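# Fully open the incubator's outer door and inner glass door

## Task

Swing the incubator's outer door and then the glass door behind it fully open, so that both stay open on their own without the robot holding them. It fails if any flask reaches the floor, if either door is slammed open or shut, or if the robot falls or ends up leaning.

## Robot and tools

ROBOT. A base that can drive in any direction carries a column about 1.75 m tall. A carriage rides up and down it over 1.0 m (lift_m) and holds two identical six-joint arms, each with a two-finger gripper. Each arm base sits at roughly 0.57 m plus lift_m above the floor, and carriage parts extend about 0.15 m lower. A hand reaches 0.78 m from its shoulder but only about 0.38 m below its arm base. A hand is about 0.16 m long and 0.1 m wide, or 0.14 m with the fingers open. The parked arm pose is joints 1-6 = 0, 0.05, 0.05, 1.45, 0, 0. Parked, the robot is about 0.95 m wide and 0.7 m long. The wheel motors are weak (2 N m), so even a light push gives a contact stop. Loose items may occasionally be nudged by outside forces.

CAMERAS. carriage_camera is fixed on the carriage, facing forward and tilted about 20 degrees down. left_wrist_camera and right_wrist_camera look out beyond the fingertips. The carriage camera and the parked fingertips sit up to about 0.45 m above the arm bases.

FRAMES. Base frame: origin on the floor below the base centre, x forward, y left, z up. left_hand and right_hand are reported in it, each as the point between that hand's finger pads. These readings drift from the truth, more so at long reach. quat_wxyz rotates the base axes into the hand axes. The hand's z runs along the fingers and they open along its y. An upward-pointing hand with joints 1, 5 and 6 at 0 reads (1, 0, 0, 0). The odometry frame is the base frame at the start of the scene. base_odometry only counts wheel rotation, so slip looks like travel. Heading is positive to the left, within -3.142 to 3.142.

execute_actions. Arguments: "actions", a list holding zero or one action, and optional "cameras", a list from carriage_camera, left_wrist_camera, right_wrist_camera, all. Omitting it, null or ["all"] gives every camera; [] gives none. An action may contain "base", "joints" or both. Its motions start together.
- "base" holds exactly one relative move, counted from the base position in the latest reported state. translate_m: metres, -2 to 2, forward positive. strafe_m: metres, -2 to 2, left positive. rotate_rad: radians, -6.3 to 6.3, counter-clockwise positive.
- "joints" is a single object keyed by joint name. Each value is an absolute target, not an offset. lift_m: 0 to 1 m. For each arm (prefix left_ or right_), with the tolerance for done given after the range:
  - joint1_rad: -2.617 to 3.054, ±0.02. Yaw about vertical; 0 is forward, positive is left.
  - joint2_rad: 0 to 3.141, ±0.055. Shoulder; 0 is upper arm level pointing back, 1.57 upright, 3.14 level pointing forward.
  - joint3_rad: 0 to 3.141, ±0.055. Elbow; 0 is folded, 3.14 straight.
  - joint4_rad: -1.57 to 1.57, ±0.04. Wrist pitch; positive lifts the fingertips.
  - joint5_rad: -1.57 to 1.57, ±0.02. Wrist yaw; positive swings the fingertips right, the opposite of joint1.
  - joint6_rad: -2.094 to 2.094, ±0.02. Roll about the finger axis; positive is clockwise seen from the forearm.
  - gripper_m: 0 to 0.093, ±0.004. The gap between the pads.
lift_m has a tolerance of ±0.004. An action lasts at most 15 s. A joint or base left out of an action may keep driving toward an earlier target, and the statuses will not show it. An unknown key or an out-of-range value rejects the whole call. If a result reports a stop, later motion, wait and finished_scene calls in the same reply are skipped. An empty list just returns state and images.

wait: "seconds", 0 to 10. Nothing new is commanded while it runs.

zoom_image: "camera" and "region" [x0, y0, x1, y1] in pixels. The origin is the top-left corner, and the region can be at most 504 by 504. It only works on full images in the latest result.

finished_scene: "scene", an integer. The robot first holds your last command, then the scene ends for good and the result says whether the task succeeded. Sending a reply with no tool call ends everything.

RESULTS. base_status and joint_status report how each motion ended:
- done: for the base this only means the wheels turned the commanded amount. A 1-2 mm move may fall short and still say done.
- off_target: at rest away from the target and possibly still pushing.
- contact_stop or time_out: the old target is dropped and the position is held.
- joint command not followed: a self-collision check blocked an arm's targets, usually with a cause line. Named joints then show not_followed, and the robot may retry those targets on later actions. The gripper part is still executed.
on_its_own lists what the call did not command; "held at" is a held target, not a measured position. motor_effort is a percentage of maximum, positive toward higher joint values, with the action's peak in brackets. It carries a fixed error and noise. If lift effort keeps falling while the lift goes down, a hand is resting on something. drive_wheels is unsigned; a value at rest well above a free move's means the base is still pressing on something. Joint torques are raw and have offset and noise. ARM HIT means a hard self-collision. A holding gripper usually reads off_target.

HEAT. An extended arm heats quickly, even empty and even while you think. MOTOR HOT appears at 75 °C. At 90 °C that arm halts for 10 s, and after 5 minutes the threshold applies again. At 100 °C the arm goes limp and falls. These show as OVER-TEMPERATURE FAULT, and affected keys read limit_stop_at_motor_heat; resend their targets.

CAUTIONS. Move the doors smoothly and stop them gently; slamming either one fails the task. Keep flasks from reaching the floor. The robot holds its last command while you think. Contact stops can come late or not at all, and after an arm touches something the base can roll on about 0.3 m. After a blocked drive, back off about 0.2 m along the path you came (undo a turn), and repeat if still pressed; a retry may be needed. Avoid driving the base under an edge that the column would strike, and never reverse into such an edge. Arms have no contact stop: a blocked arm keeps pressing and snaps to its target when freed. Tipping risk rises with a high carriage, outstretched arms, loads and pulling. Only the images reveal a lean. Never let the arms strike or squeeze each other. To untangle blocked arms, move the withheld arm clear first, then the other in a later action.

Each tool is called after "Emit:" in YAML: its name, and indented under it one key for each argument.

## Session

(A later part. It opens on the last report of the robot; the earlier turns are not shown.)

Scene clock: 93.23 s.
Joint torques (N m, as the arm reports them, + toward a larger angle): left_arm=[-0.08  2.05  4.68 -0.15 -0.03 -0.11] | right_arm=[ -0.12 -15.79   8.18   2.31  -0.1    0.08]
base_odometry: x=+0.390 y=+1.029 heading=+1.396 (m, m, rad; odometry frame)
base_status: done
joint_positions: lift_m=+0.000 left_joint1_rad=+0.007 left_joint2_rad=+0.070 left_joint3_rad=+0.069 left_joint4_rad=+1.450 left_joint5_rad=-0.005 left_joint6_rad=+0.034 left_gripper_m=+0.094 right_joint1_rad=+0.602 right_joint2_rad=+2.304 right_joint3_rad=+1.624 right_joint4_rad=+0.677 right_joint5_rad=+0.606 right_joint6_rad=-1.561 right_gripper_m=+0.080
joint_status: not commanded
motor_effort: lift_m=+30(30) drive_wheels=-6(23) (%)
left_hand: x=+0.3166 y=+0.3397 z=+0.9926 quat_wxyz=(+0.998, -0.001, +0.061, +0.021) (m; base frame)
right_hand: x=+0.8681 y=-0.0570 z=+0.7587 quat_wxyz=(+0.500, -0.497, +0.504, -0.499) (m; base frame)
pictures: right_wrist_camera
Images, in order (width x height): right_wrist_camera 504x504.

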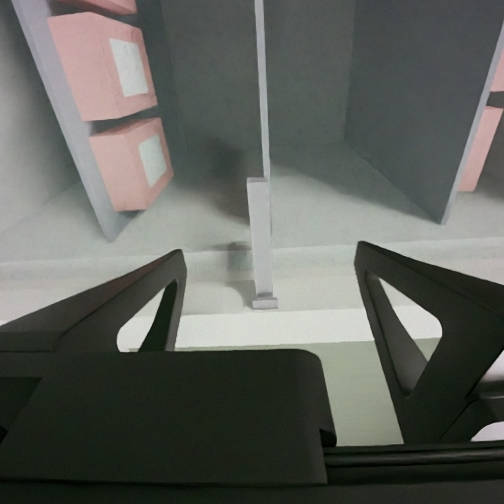

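Emit:
execute_actions:
  actions:
    - {"base":{"translate_m":0.085}}
  cameras: ["right_wrist_camera"]

Emit:
execute_actions:
  actions:
    - {"joints":{"right_gripper_m":0}}
  cameras: ["right_wrist_camera"]

Scene clock: 96.83 s.
Joint torques (N m, as the arm reports them, + toward a larger angle): left_arm=[-0.16  2.12  4.64 -0.2   0.   -0.1 ] | right_arm=[ -0.15 -15.72   8.04   2.29  -0.1    0.09]
base_odometry: x=+0.405 y=+1.113 heading=+1.395 (m, m, rad; odometry frame)
base_status: done
joint_positions: lift_m=+0.000 left_joint1_rad=+0.007 left_joint2_rad=+0.070 left_joint3_rad=+0.069 left_joint4_rad=+1.451 left_joint5_rad=-0.005 left_joint6_rad=+0.034 left_gripper_m=+0.094 right_joint1_rad=+0.602 right_joint2_rad=+2.304 right_joint3_rad=+1.624 right_joint4_rad=+0.677 right_joint5_rad=+0.605 right_joint6_rad=-1.561 right_gripper_m=+0.080
joint_status: not commanded
motor_effort: lift_m=+29(28) drive_wheels=-7(23) (%)
left_hand: x=+0.3164 y=+0.3397 z=+0.9926 quat_wxyz=(+0.998, -0.002, +0.061, +0.021) (m; base frame)
right_hand: x=+0.8680 y=-0.0566 z=+0.7587 quat_wxyz=(+0.501, -0.498, +0.503, -0.498) (m; base frame)
pictures: right_wrist_camera
Images, in order (width x height): right_wrist_camera 504x504.

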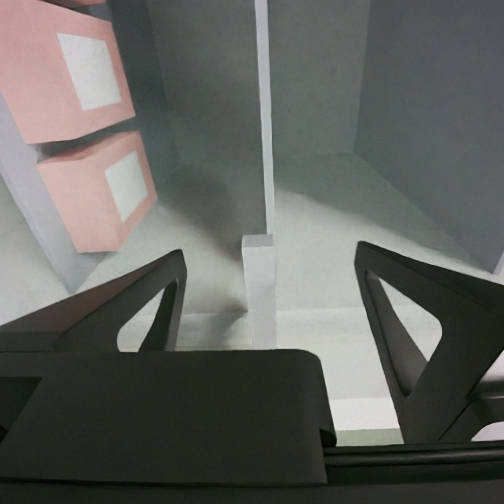

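Scene clock: 97.53 s.
Joint torques (N m, as the arm reports them, + toward a larger angle): left_arm=[-0.09  2.04  4.74 -0.15 -0.03 -0.1 ] | right_arm=[ -0.13 -15.78   8.04   2.27  -0.1    0.09]
base_odometry: x=+0.405 y=+1.113 heading=+1.395 (m, m, rad; odometry frame)
base_status: not commanded
joint_positions: lift_m=+0.000 left_joint1_rad=+0.007 left_joint2_rad=+0.070 left_joint3_rad=+0.069 left_joint4_rad=+1.451 left_joint5_rad=-0.005 left_joint6_rad=+0.034 left_gripper_m=+0.094 right_joint1_rad=+0.602 right_joint2_rad=+2.304 right_joint3_rad=+1.624 right_joint4_rad=+0.677 right_joint5_rad=+0.605 right_joint6_rad=-1.561 right_gripper_m=+0.000
joint_status: all done
motor_effort: lift_m=+29(29) drive_wheels=-7(7) (%)
left_hand: x=+0.3164 y=+0.3397 z=+0.9926 quat_wxyz=(+0.998, -0.002, +0.061, +0.021) (m; base frame)
right_hand: x=+0.8680 y=-0.0566 z=+0.7587 quat_wxyz=(+0.501, -0.498, +0.503, -0.498) (m; base frame)
pictures: right_wrist_camera
Images, in order (width x height): right_wrist_camera 504x504.

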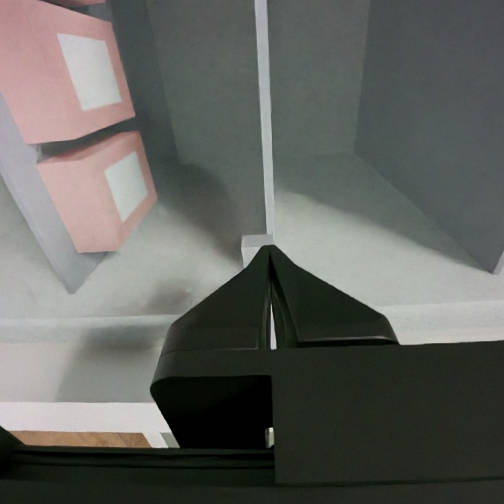

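Emit:
execute_actions:
  actions:
    - {"base":{"strafe_m":-0.05},"joints":{"right_gripper_m":0.07}}
  cameras: []

Emit:
execute_actions:
  actions:
    - {"base":{"translate_m":0.045}}
  cameras: ["right_wrist_camera"]

Emit:
execute_actions:
  actions:
    - {"joints":{"right_gripper_m":0}}
  cameras: []

Emit:
execute_actions:
  actions:
    - {"joints":{"right_joint6_rad":-0.2}}
  cameras: ["right_wrist_camera"]

Scene clock: 102.20 s.
Joint torques (N m, as the arm reports them, + toward a larger angle): left_arm=[-0.07  2.07  4.76 -0.14 -0.02 -0.1 ] | right_arm=[ -0.02 -15.74   8.1    2.28  -0.11   0.09]
base_odometry: x=+0.454 y=+1.104 heading=+1.395 (m, m, rad; odometry frame)
base_status: done
joint_positions: lift_m=+0.000 left_joint1_rad=+0.007 left_joint2_rad=+0.070 left_joint3_rad=+0.069 left_joint4_rad=+1.450 left_joint5_rad=-0.005 left_joint6_rad=+0.034 left_gripper_m=+0.094 right_joint1_rad=+0.601 right_joint2_rad=+2.304 right_joint3_rad=+1.624 right_joint4_rad=+0.677 right_joint5_rad=+0.604 right_joint6_rad=-1.562 right_gripper_m=+0.070
joint_status: all done
motor_effort: lift_m=+30(31) drive_wheels=-3(21) (%)
left_hand: x=+0.3167 y=+0.3397 z=+0.9926 quat_wxyz=(+0.998, -0.001, +0.061, +0.021) (m; base frame)
right_hand: x=+0.8684 y=-0.0574 z=+0.7587 quat_wxyz=(+0.500, -0.498, +0.503, -0.499) (m; base frame)
pictures: none
No camera images: the call's "cameras" was empty. Leave "cameras" out to get every camera's image.

Scene clock: 103.40 s.
Joint torques (N m, as the arm reports them, + toward a larger angle): left_arm=[-0.08  2.15  4.89 -0.14 -0.02 -0.1 ] | right_arm=[ -1.66 -15.45   8.15   2.23  -0.52   0.11]
base_odometry: x=+0.462 y=+1.149 heading=+1.394 (m, m, rad; odometry frame)
base_status: done
joint_positions: lift_m=+0.000 left_joint1_rad=+0.007 left_joint2_rad=+0.070 left_joint3_rad=+0.069 left_joint4_rad=+1.449 left_joint5_rad=-0.004 left_joint6_rad=+0.034 left_gripper_m=+0.094 right_joint1_rad=+0.624 right_joint2_rad=+2.300 right_joint3_rad=+1.623 right_joint4_rad=+0.678 right_joint5_rad=+0.645 right_joint6_rad=-1.562 right_gripper_m=+0.070
joint_status: not commanded
motor_effort: lift_m=+30(29) drive_wheels=+7(19) (%)
left_hand: x=+0.3169 y=+0.3397 z=+0.9925 quat_wxyz=(+0.998, -0.001, +0.062, +0.021) (m; base frame)
right_hand: x=+0.8615 y=-0.0514 z=+0.7606 quat_wxyz=(+0.497, -0.492, +0.508, -0.503) (m; base frame)
pictures: right_wrist_camera
Images, in order (width x height): right_wrist_camera 504x504.

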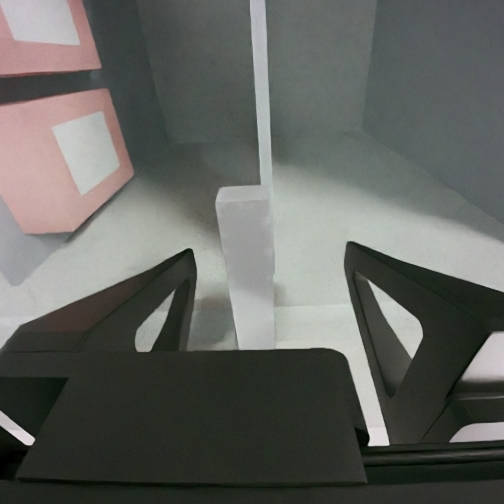

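Scene clock: 104.07 s.
Joint torques (N m, as the arm reports them, + toward a larger angle): left_arm=[-0.21  2.32  4.74 -0.15  0.01 -0.09] | right_arm=[ -1.71 -15.62   8.45   2.45  -0.26   0.1 ]
base_odometry: x=+0.462 y=+1.149 heading=+1.394 (m, m, rad; odometry frame)
base_status: not commanded
joint_positions: lift_m=+0.000 left_joint1_rad=+0.007 left_joint2_rad=+0.070 left_joint3_rad=+0.069 left_joint4_rad=+1.449 left_joint5_rad=-0.004 left_joint6_rad=+0.034 left_gripper_m=+0.094 right_joint1_rad=+0.624 right_joint2_rad=+2.303 right_joint3_rad=+1.620 right_joint4_rad=+0.659 right_joint5_rad=+0.621 right_joint6_rad=-1.563 right_gripper_m=+0.015
joint_status: right_gripper_m off_target (ended at +0.015, target +0.000)
motor_effort: lift_m=+31(30) drive_wheels=+7(8) (%)
left_hand: x=+0.3169 y=+0.3397 z=+0.9925 quat_wxyz=(+0.998, -0.001, +0.062, +0.021) (m; base frame)
right_hand: x=+0.8613 y=-0.0471 z=+0.7536 quat_wxyz=(+0.495, -0.507, +0.503, -0.496) (m; base frame)
pictures: none
No camera images: the call's "cameras" was empty. Leave "cameras" out to get every camera's image.

Scene clock: 105.70 s.
Joint torques (N m, as the arm reports them, + toward a larger angle): left_arm=[-0.11  2.03  4.74 -0.13 -0.03 -0.11] | right_arm=[ -1.08 -13.46   8.41   2.14  -0.89   0.61]
base_odometry: x=+0.462 y=+1.148 heading=+1.394 (m, m, rad; odometry frame)
base_status: not commanded
joint_positions: lift_m=+0.000 left_joint1_rad=+0.007 left_joint2_rad=+0.070 left_joint3_rad=+0.069 left_joint4_rad=+1.449 left_joint5_rad=-0.004 left_joint6_rad=+0.034 left_gripper_m=+0.094 right_joint1_rad=+0.616 right_joint2_rad=+2.276 right_joint3_rad=+1.620 right_joint4_rad=+0.679 right_joint5_rad=+0.680 right_joint6_rad=-0.252 right_gripper_m=+0.015
joint_status: right_joint6_rad off_target (ended at -0.252, target -0.200)
motor_effort: lift_m=+31(29) drive_wheels=+10(10) (%)
left_hand: x=+0.3169 y=+0.3397 z=+0.9925 quat_wxyz=(+0.998, -0.001, +0.062, +0.021) (m; base frame)
right_hand: x=+0.8612 y=-0.0633 z=+0.7741 quat_wxyz=(+0.705, -0.061, +0.698, -0.107) (m; base frame)
pictures: right_wrist_camera
Images, in order (width x height): right_wrist_camera 504x504.

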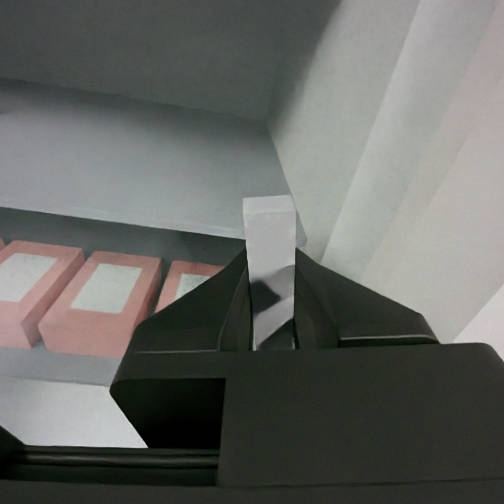

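Emit:
execute_actions:
  actions:
    - {"base":{"translate_m":-0.14},"joints":{"right_joint1_rad":0.7,"right_joint5_rad":0.88,"lift_m":0.012}}
  cameras: []

Emit:
execute_actions:
  actions:
    - {"base":{"translate_m":-0.09},"joints":{"right_joint1_rad":0.98,"right_joint5_rad":1.3}}
  cameras: []

Emit:
execute_actions:
  actions:
    - {"base":{"strafe_m":0.08},"joints":{"right_joint1_rad":1.08,"right_joint5_rad":1.5}}
  cameras: []

Emit:
execute_actions:
  actions:
    - {"base":{"strafe_m":0.08},"joints":{"right_joint1_rad":1.13,"right_joint5_rad":1.5}}
  cameras: ["right_wrist_camera","carriage_camera"]

Scene clock: 111.37 s.
Joint torques (N m, as the arm reports them, + toward a larger angle): left_arm=[-0.09  2.06  4.76 -0.1  -0.01 -0.1 ] | right_arm=[ -1.87 -14.63   8.3    2.2    0.49  -0.13]
base_odometry: x=+0.438 y=+1.011 heading=+1.394 (m, m, rad; odometry frame)
base_status: done
joint_positions: lift_m=+0.012 left_joint1_rad=+0.007 left_joint2_rad=+0.070 left_joint3_rad=+0.068 left_joint4_rad=+1.447 left_joint5_rad=-0.004 left_joint6_rad=+0.034 left_gripper_m=+0.094 right_joint1_rad=+0.727 right_joint2_rad=+2.291 right_joint3_rad=+1.620 right_joint4_rad=+0.668 right_joint5_rad=+0.828 right_joint6_rad=-0.175 right_gripper_m=+0.016
joint_status: right_joint1_rad off_target (ended at +0.726, target +0.700); right_joint5_rad off_target (ended at +0.828, target +0.880); the others done
motor_effort: lift_m=+31(35) drive_wheels=+1(29) (%)
left_hand: x=+0.3176 y=+0.3397 z=+1.0040 quat_wxyz=(+0.998, -0.001, +0.063, +0.021) (m; base frame)
right_hand: x=+0.8277 y=-0.0257 z=+0.7747 quat_wxyz=(+0.700, -0.027, +0.707, -0.098) (m; base frame)
pictures: none
No camera images: the call's "cameras" was empty. Leave "cameras" out to get every camera's image.

Scene clock: 112.93 s.
Joint torques (N m, as the arm reports them, + toward a larger angle): left_arm=[-0.08  2.04  4.9  -0.11 -0.02 -0.1 ] | right_arm=[  0.95 -18.21   4.34   1.74   4.32  -0.71]
base_odometry: x=+0.423 y=+0.923 heading=+1.394 (m, m, rad; odometry frame)
base_status: done
joint_positions: lift_m=+0.012 left_joint1_rad=+0.007 left_joint2_rad=+0.070 left_joint3_rad=+0.068 left_joint4_rad=+1.449 left_joint5_rad=-0.004 left_joint6_rad=+0.034 left_gripper_m=+0.094 right_joint1_rad=+0.966 right_joint2_rad=+2.335 right_joint3_rad=+1.667 right_joint4_rad=+0.707 right_joint5_rad=+0.878 right_joint6_rad=-0.116 right_gripper_m=+0.018
joint_status: right_joint5_rad off_target (ended at +0.878, target +1.300); the others done
motor_effort: lift_m=+31(31) drive_wheels=+15(29) (%)
left_hand: x=+0.3173 y=+0.3397 z=+1.0041 quat_wxyz=(+0.998, -0.001, +0.062, +0.021) (m; base frame)
right_hand: x=+0.7437 y=+0.0929 z=+0.7753 quat_wxyz=(+0.716, -0.061, +0.696, +0.000) (m; base frame)
pictures: none
No camera images: the call's "cameras" was empty. Leave "cameras" out to get every camera's image.

Scene clock: 114.43 s.
Joint torques (N m, as the arm reports them, + toward a larger angle): left_arm=[-0.07  1.91  4.83 -0.11 -0.03 -0.11] | right_arm=[  0.13 -17.83   4.09   1.37   2.03  -0.68]
base_odometry: x=+0.344 y=+0.936 heading=+1.395 (m, m, rad; odometry frame)
base_status: done
joint_positions: lift_m=+0.012 left_joint1_rad=+0.007 left_joint2_rad=+0.070 left_joint3_rad=+0.068 left_joint4_rad=+1.449 left_joint5_rad=-0.004 left_joint6_rad=+0.034 left_gripper_m=+0.094 right_joint1_rad=+1.078 right_joint2_rad=+2.333 right_joint3_rad=+1.667 right_joint4_rad=+0.713 right_joint5_rad=+1.298 right_joint6_rad=-0.119 right_gripper_m=+0.018
joint_status: right_joint5_rad off_target (ended at +1.298, target +1.500); the others done
motor_effort: lift_m=+30(32) drive_wheels=-8(34) (%)
left_hand: x=+0.3173 y=+0.3397 z=+1.0041 quat_wxyz=(+0.998, -0.001, +0.062, +0.021) (m; base frame)
right_hand: x=+0.6919 y=+0.0697 z=+0.7747 quat_wxyz=(+0.704, +0.051, +0.701, -0.104) (m; base frame)
pictures: none
No camera images: the call's "cameras" was empty. Leave "cameras" out to get every camera's image.

Scene clock: 115.93 s.
Joint torques (N m, as the arm reports them, + toward a larger angle): left_arm=[-0.09  1.81  4.83 -0.12 -0.03 -0.11] | right_arm=[ -0.71 -16.22   5.76   1.26   0.06  -0.32]
base_odometry: x=+0.265 y=+0.950 heading=+1.395 (m, m, rad; odometry frame)
base_status: done
joint_positions: lift_m=+0.012 left_joint1_rad=+0.007 left_joint2_rad=+0.070 left_joint3_rad=+0.068 left_joint4_rad=+1.449 left_joint5_rad=-0.004 left_joint6_rad=+0.034 left_gripper_m=+0.094 right_joint1_rad=+1.141 right_joint2_rad=+2.316 right_joint3_rad=+1.646 right_joint4_rad=+0.709 right_joint5_rad=+1.486 right_joint6_rad=-0.156 right_gripper_m=+0.018
joint_status: all done
on_its_own: right_joint6_rad moved -0.037 toward your old target -0.200
motor_effort: lift_m=+31(31) drive_wheels=-4(17) (%)
left_hand: x=+0.3173 y=+0.3397 z=+1.0041 quat_wxyz=(+0.998, -0.001, +0.062, +0.021) (m; base frame)
right_hand: x=+0.6560 y=+0.0596 z=+0.7744 quat_wxyz=(+0.689, +0.080, +0.701, -0.163) (m; base frame)
pictures: carriage_camera, right_wrist_camera
Images, in order (width x height): carriage_camera 504x504, right_wrist_camera 504x504.

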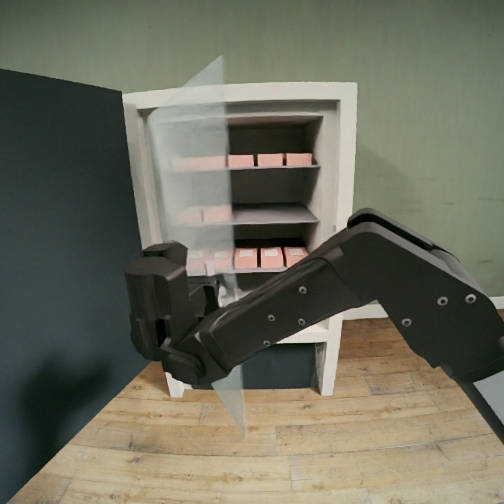

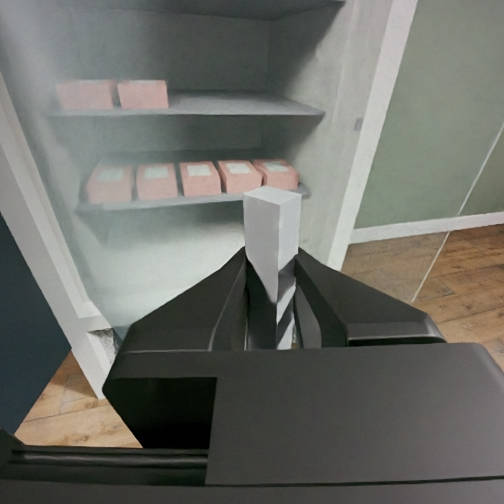

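Emit:
execute_actions:
  actions:
    - {"joints":{"right_gripper_m":0.06,"right_joint5_rad":1.25}}
  cameras: []

Emit:
execute_actions:
  actions:
    - {"base":{"translate_m":-0.25}}
  cameras: []

Emit:
execute_actions:
  actions:
    - {"joints":{"right_gripper_m":0,"right_joint1_rad":0.1,"right_joint5_rad":1.57,"lift_m":0.13,"right_joint6_rad":0}}
  cameras: []

Emit:
execute_actions:
  actions:
    - {"base":{"translate_m":0.15},"joints":{"right_joint5_rad":0.1}}
  cameras: ["carriage_camera"]

Emit:
execute_actions:
  actions:
    - {"base":{"strafe_m":0.1},"joints":{"right_joint5_rad":-0.1,"right_joint1_rad":0.4}}
  cameras: ["carriage_camera"]

Scene clock: 122.53 s.
Joint torques (N m, as the arm reports them, + toward a larger angle): left_arm=[-0.08  2.14  4.93 -0.09 -0.03 -0.09] | right_arm=[ -0.56 -15.78   5.94   1.67  -0.48   0.  ]
base_odometry: x=+0.265 y=+0.950 heading=+1.395 (m, m, rad; odometry frame)
base_status: not commanded
joint_positions: lift_m=+0.012 left_joint1_rad=+0.007 left_joint2_rad=+0.070 left_joint3_rad=+0.068 left_joint4_rad=+1.449 left_joint5_rad=-0.004 left_joint6_rad=+0.034 left_gripper_m=+0.094 right_joint1_rad=+1.138 right_joint2_rad=+2.308 right_joint3_rad=+1.646 right_joint4_rad=+0.687 right_joint5_rad=+1.288 right_joint6_rad=-0.188 right_gripper_m=+0.060
joint_status: right_joint5_rad off_target (ended at +1.288, target +1.250); the others done
on_its_own: right_joint6_rad moved -0.032 to your old target -0.200
motor_effort: lift_m=+31(31) drive_wheels=-3(5) (%)
left_hand: x=+0.3173 y=+0.3397 z=+1.0041 quat_wxyz=(+0.998, -0.001, +0.062, +0.021) (m; base frame)
right_hand: x=+0.6652 y=+0.0909 z=+0.7771 quat_wxyz=(+0.701, -0.005, +0.705, -0.111) (m; base frame)
pictures: none
No camera images: the call's "cameras" was empty. Leave "cameras" out to get every camera's image.

Scene clock: 124.93 s.
Joint torques (N m, as the arm reports them, + toward a larger angle): left_arm=[-0.09  2.05  4.8  -0.14 -0.02 -0.1 ] | right_arm=[ -0.25 -15.81   5.9    1.75  -0.14   0.02]
base_odometry: x=+0.221 y=+0.704 heading=+1.395 (m, m, rad; odometry frame)
base_status: done
joint_positions: lift_m=+0.012 left_joint1_rad=+0.007 left_joint2_rad=+0.070 left_joint3_rad=+0.068 left_joint4_rad=+1.449 left_joint5_rad=-0.004 left_joint6_rad=+0.034 left_gripper_m=+0.094 right_joint1_rad=+1.133 right_joint2_rad=+2.308 right_joint3_rad=+1.646 right_joint4_rad=+0.684 right_joint5_rad=+1.258 right_joint6_rad=-0.191 right_gripper_m=+0.060
joint_status: not commanded
on_its_own: right_joint5_rad moved -0.031 to your old target +1.250
motor_effort: lift_m=+32(30) drive_wheels=-3(19) (%)
left_hand: x=+0.3173 y=+0.3397 z=+1.0041 quat_wxyz=(+0.998, -0.001, +0.062, +0.021) (m; base frame)
right_hand: x=+0.6682 y=+0.0941 z=+0.7769 quat_wxyz=(+0.702, -0.016, +0.705, -0.105) (m; base frame)
pictures: none
No camera images: the call's "cameras" was empty. Leave "cameras" out to get every camera's image.

Scene clock: 126.40 s.
Joint torques (N m, as the arm reports them, + toward a larger angle): left_arm=[-0.06  2.02  4.81 -0.16 -0.03 -0.1 ] | right_arm=[  0.46 -14.64   6.43   1.54   0.02   0.17]
base_odometry: x=+0.221 y=+0.704 heading=+1.395 (m, m, rad; odometry frame)
base_status: not commanded
joint_positions: lift_m=+0.130 left_joint1_rad=+0.007 left_joint2_rad=+0.070 left_joint3_rad=+0.068 left_joint4_rad=+1.449 left_joint5_rad=-0.004 left_joint6_rad=+0.034 left_gripper_m=+0.094 right_joint1_rad=+0.094 right_joint2_rad=+2.297 right_joint3_rad=+1.637 right_joint4_rad=+0.675 right_joint5_rad=+1.550 right_joint6_rad=-0.008 right_gripper_m=+0.000
joint_status: right_joint5_rad off_target (ended at +1.550, target +1.570); the others done
joint sent to its limit — the command would take right_joint5_rad past its upper limit, so that joint was sent only as far as its limit.
motor_effort: lift_m=+30(30) drive_wheels=+0(3) (%)
left_hand: x=+0.3173 y=+0.3396 z=+1.1222 quat_wxyz=(+0.998, -0.001, +0.062, +0.021) (m; base frame)
right_hand: x=+0.8021 y=-0.4625 z=+0.8959 quat_wxyz=(+0.529, +0.472, +0.526, -0.469) (m; base frame)
pictures: none
No camera images: the call's "cameras" was empty. Leave "cameras" out to get every camera's image.

Scene clock: 128.23 s.
Joint torques (N m, as the arm reports them, + toward a larger angle): left_arm=[ 0.04  2.06  4.87 -0.14 -0.03 -0.11] | right_arm=[  0.28 -15.22   7.13   2.39  -0.12   0.17]
base_odometry: x=+0.247 y=+0.852 heading=+1.396 (m, m, rad; odometry frame)
base_status: done
joint_positions: lift_m=+0.130 left_joint1_rad=+0.007 left_joint2_rad=+0.070 left_joint3_rad=+0.068 left_joint4_rad=+1.449 left_joint5_rad=-0.004 left_joint6_rad=+0.034 left_gripper_m=+0.094 right_joint1_rad=+0.096 right_joint2_rad=+2.297 right_joint3_rad=+1.637 right_joint4_rad=+0.675 right_joint5_rad=+0.106 right_joint6_rad=-0.008 right_gripper_m=+0.000
joint_status: all done
motor_effort: lift_m=+30(30) drive_wheels=-7(22) (%)
left_hand: x=+0.3172 y=+0.3396 z=+1.1222 quat_wxyz=(+0.998, -0.001, +0.062, +0.021) (m; base frame)
right_hand: x=+0.9542 y=-0.2929 z=+0.8985 quat_wxyz=(+0.712, +0.001, +0.702, -0.006) (m; base frame)
pictures: carriage_camera
Images, in order (width x height): carriage_camera 504x504.

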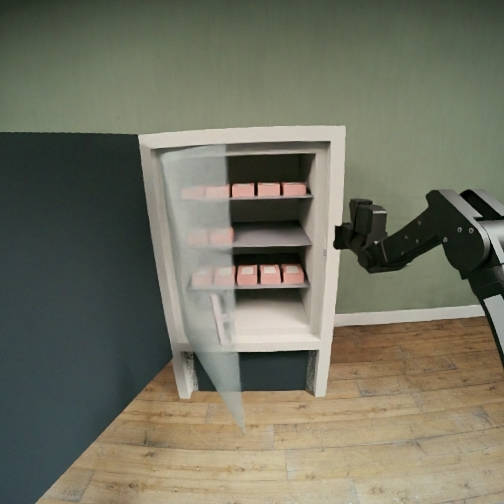

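Scene clock: 129.90 s.
Joint torques (N m, as the arm reports them, + toward a larger angle): left_arm=[-0.07  2.06  4.82 -0.14 -0.03 -0.1 ] | right_arm=[ -0.42 -15.37   7.1    2.38  -0.01   0.17]
base_odometry: x=+0.148 y=+0.869 heading=+1.396 (m, m, rad; odometry frame)
base_status: done
joint_positions: lift_m=+0.130 left_joint1_rad=+0.007 left_joint2_rad=+0.070 left_joint3_rad=+0.068 left_joint4_rad=+1.450 left_joint5_rad=-0.004 left_joint6_rad=+0.034 left_gripper_m=+0.094 right_joint1_rad=+0.404 right_joint2_rad=+2.297 right_joint3_rad=+1.637 right_joint4_rad=+0.676 right_joint5_rad=-0.103 right_joint6_rad=-0.007 right_gripper_m=+0.000
joint_status: all done
motor_effort: lift_m=+30(30) drive_wheels=-4(23) (%)
left_hand: x=+0.3171 y=+0.3396 z=+1.1222 quat_wxyz=(+0.998, -0.001, +0.062, +0.021) (m; base frame)
right_hand: x=+0.8946 y=-0.0587 z=+0.8987 quat_wxyz=(+0.691, -0.179, +0.678, +0.176) (m; base frame)
pictures: carriage_camera
Images, in order (width x height): carriage_camera 504x504.

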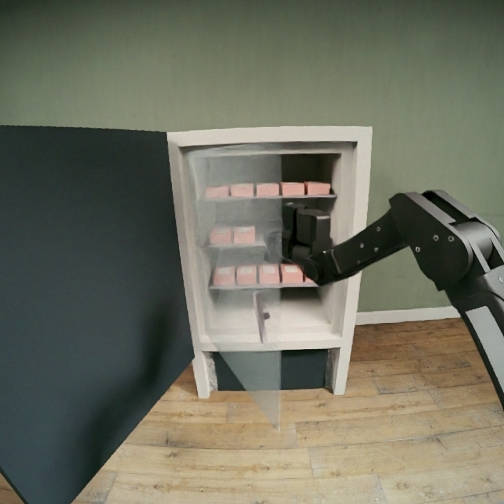

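Emit:
execute_actions:
  actions:
    - {"base":{"strafe_m":0.12}}
  cameras: []

Emit:
execute_actions:
  actions:
    - {"base":{"strafe_m":0.12}}
  cameras: []

Emit:
execute_actions:
  actions:
    - {"base":{"strafe_m":0.06}}
  cameras: []

Emit:
execute_actions:
  actions:
    - {"base":{"strafe_m":0.06}}
  cameras: ["carriage_camera"]

Scene clock: 134.33 s.
Joint torques (N m, as the arm reports them, + toward a larger angle): left_arm=[ 0.09  2.07  4.86 -0.14 -0.05 -0.1 ] | right_arm=[ -0.03 -15.46   7.09   2.35  -0.1    0.13]
base_odometry: x=+0.030 y=+0.891 heading=+1.395 (m, m, rad; odometry frame)
base_status: done
joint_positions: lift_m=+0.130 left_joint1_rad=+0.007 left_joint2_rad=+0.070 left_joint3_rad=+0.068 left_joint4_rad=+1.449 left_joint5_rad=-0.004 left_joint6_rad=+0.034 left_gripper_m=+0.094 right_joint1_rad=+0.400 right_joint2_rad=+2.297 right_joint3_rad=+1.637 right_joint4_rad=+0.677 right_joint5_rad=-0.095 right_joint6_rad=-0.004 right_gripper_m=+0.000
joint_status: not commanded
motor_effort: lift_m=+30(31) drive_wheels=-3(23) (%)
left_hand: x=+0.3172 y=+0.3396 z=+1.1222 quat_wxyz=(+0.998, -0.001, +0.062, +0.021) (m; base frame)
right_hand: x=+0.8963 y=-0.0622 z=+0.8989 quat_wxyz=(+0.692, -0.174, +0.679, +0.173) (m; base frame)
pictures: none
No camera images: the call's "cameras" was empty. Leave "cameras" out to get every camera's image.

Scene clock: 136.10 s.
Joint torques (N m, as the arm reports them, + toward a larger angle): left_arm=[-0.07  2.05  4.87 -0.17 -0.04 -0.09] | right_arm=[  0.03 -15.34   7.09   2.34  -0.1    0.14]
base_odometry: x=-0.088 y=+0.912 heading=+1.395 (m, m, rad; odometry frame)
base_status: done
joint_positions: lift_m=+0.130 left_joint1_rad=+0.007 left_joint2_rad=+0.070 left_joint3_rad=+0.068 left_joint4_rad=+1.449 left_joint5_rad=-0.004 left_joint6_rad=+0.034 left_gripper_m=+0.094 right_joint1_rad=+0.401 right_joint2_rad=+2.297 right_joint3_rad=+1.637 right_joint4_rad=+0.678 right_joint5_rad=-0.095 right_joint6_rad=-0.004 right_gripper_m=+0.000
joint_status: not commanded
motor_effort: lift_m=+30(30) drive_wheels=-3(23) (%)
left_hand: x=+0.3172 y=+0.3396 z=+1.1222 quat_wxyz=(+0.998, -0.001, +0.062, +0.021) (m; base frame)
right_hand: x=+0.8961 y=-0.0618 z=+0.8991 quat_wxyz=(+0.692, -0.174, +0.679, +0.173) (m; base frame)
pictures: none
No camera images: the call's "cameras" was empty. Leave "cameras" out to get every camera's image.

Scene clock: 137.47 s.
Joint torques (N m, as the arm reports them, + toward a larger angle): left_arm=[-0.1   2.05  4.78 -0.11 -0.03 -0.1 ] | right_arm=[  0.04 -15.37   7.16   2.34  -0.1    0.14]
base_odometry: x=-0.147 y=+0.923 heading=+1.395 (m, m, rad; odometry frame)
base_status: done
joint_positions: lift_m=+0.130 left_joint1_rad=+0.007 left_joint2_rad=+0.070 left_joint3_rad=+0.068 left_joint4_rad=+1.449 left_joint5_rad=-0.004 left_joint6_rad=+0.034 left_gripper_m=+0.094 right_joint1_rad=+0.401 right_joint2_rad=+2.297 right_joint3_rad=+1.637 right_joint4_rad=+0.678 right_joint5_rad=-0.095 right_joint6_rad=-0.004 right_gripper_m=+0.000
joint_status: not commanded
motor_effort: lift_m=+29(30) drive_wheels=-3(23) (%)
left_hand: x=+0.3172 y=+0.3396 z=+1.1222 quat_wxyz=(+0.998, -0.001, +0.062, +0.021) (m; base frame)
right_hand: x=+0.8960 y=-0.0615 z=+0.8992 quat_wxyz=(+0.692, -0.174, +0.679, +0.173) (m; base frame)
pictures: none
No camera images: the call's "cameras" was empty. Leave "cameras" out to get every camera's image.

Scene clock: 138.77 s.
Joint torques (N m, as the arm reports them, + toward a larger angle): left_arm=[-0.03  2.11  4.94 -0.16 -0.03 -0.1 ] | right_arm=[  2.99 -15.31   7.14   2.34  -0.89   0.14]
base_odometry: x=-0.205 y=+0.934 heading=+1.394 (m, m, rad; odometry frame)
base_status: strafe_m contact_stop (by the wheels' count: +0.059 of +0.060)
joint_positions: lift_m=+0.130 left_joint1_rad=+0.007 left_joint2_rad=+0.070 left_joint3_rad=+0.068 left_joint4_rad=+1.449 left_joint5_rad=-0.004 left_joint6_rad=+0.034 left_gripper_m=+0.094 right_joint1_rad=+0.358 right_joint2_rad=+2.297 right_joint3_rad=+1.637 right_joint4_rad=+0.679 right_joint5_rad=-0.018 right_joint6_rad=-0.004 right_gripper_m=+0.000
joint_status: not commanded
motor_effort: lift_m=+29(30) drive_wheels=+3(23) (%)
left_hand: x=+0.3172 y=+0.3396 z=+1.1222 quat_wxyz=(+0.998, -0.001, +0.062, +0.021) (m; base frame)
right_hand: x=+0.9127 y=-0.1004 z=+0.8993 quat_wxyz=(+0.701, -0.133, +0.688, +0.132) (m; base frame)
pictures: carriage_camera
Images, in order (width x height): carriage_camera 504x504.

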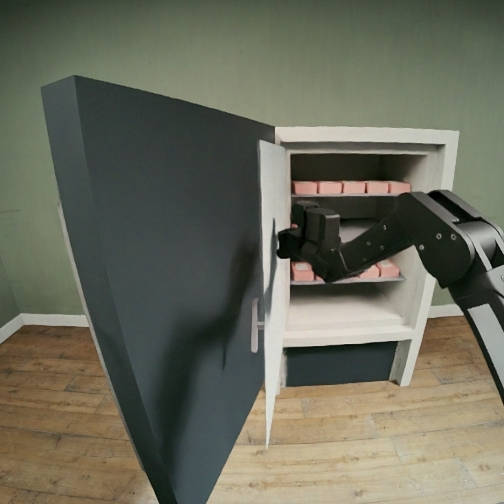

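Emit:
execute_actions:
  actions:
    - {"joints":{"right_joint1_rad":0.1,"right_joint5_rad":0.1}}
  cameras: ["carriage_camera"]

Emit:
finished_scene:
  scene: 2

Scene clock: 140.97 s.
Joint torques (N m, as the arm reports them, + toward a larger angle): left_arm=[-0.19  1.99  4.99 -0.13 -0.03 -0.1 ] | right_arm=[ -0.2  -15.35   7.18   2.34  -0.09   0.14]
base_odometry: x=-0.205 y=+0.934 heading=+1.394 (m, m, rad; odometry frame)
base_status: not commanded
joint_positions: lift_m=+0.130 left_joint1_rad=+0.007 left_joint2_rad=+0.070 left_joint3_rad=+0.068 left_joint4_rad=+1.449 left_joint5_rad=-0.004 left_joint6_rad=+0.034 left_gripper_m=+0.094 right_joint1_rad=+0.104 right_joint2_rad=+2.297 right_joint3_rad=+1.637 right_joint4_rad=+0.679 right_joint5_rad=+0.104 right_joint6_rad=-0.004 right_gripper_m=+0.000
joint_status: all done
motor_effort: lift_m=+30(30) drive_wheels=+1(3) (%)
left_hand: x=+0.3172 y=+0.3396 z=+1.1222 quat_wxyz=(+0.998, -0.001, +0.062, +0.021) (m; base frame)
right_hand: x=+0.9538 y=-0.2872 z=+0.8993 quat_wxyz=(+0.714, -0.001, +0.701, -0.001) (m; base frame)
pictures: carriage_camera
Images, in order (width x height): carriage_camera 504x504.

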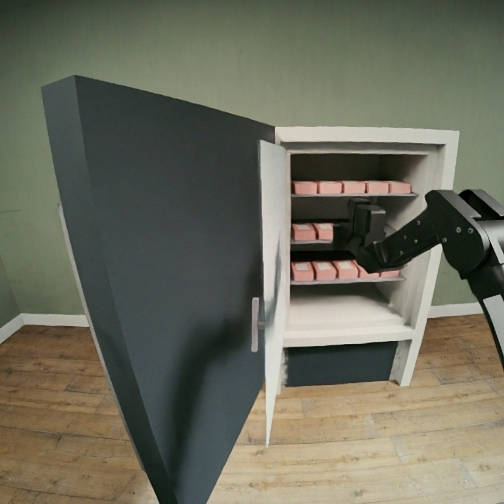

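The scene is finished: the task was done.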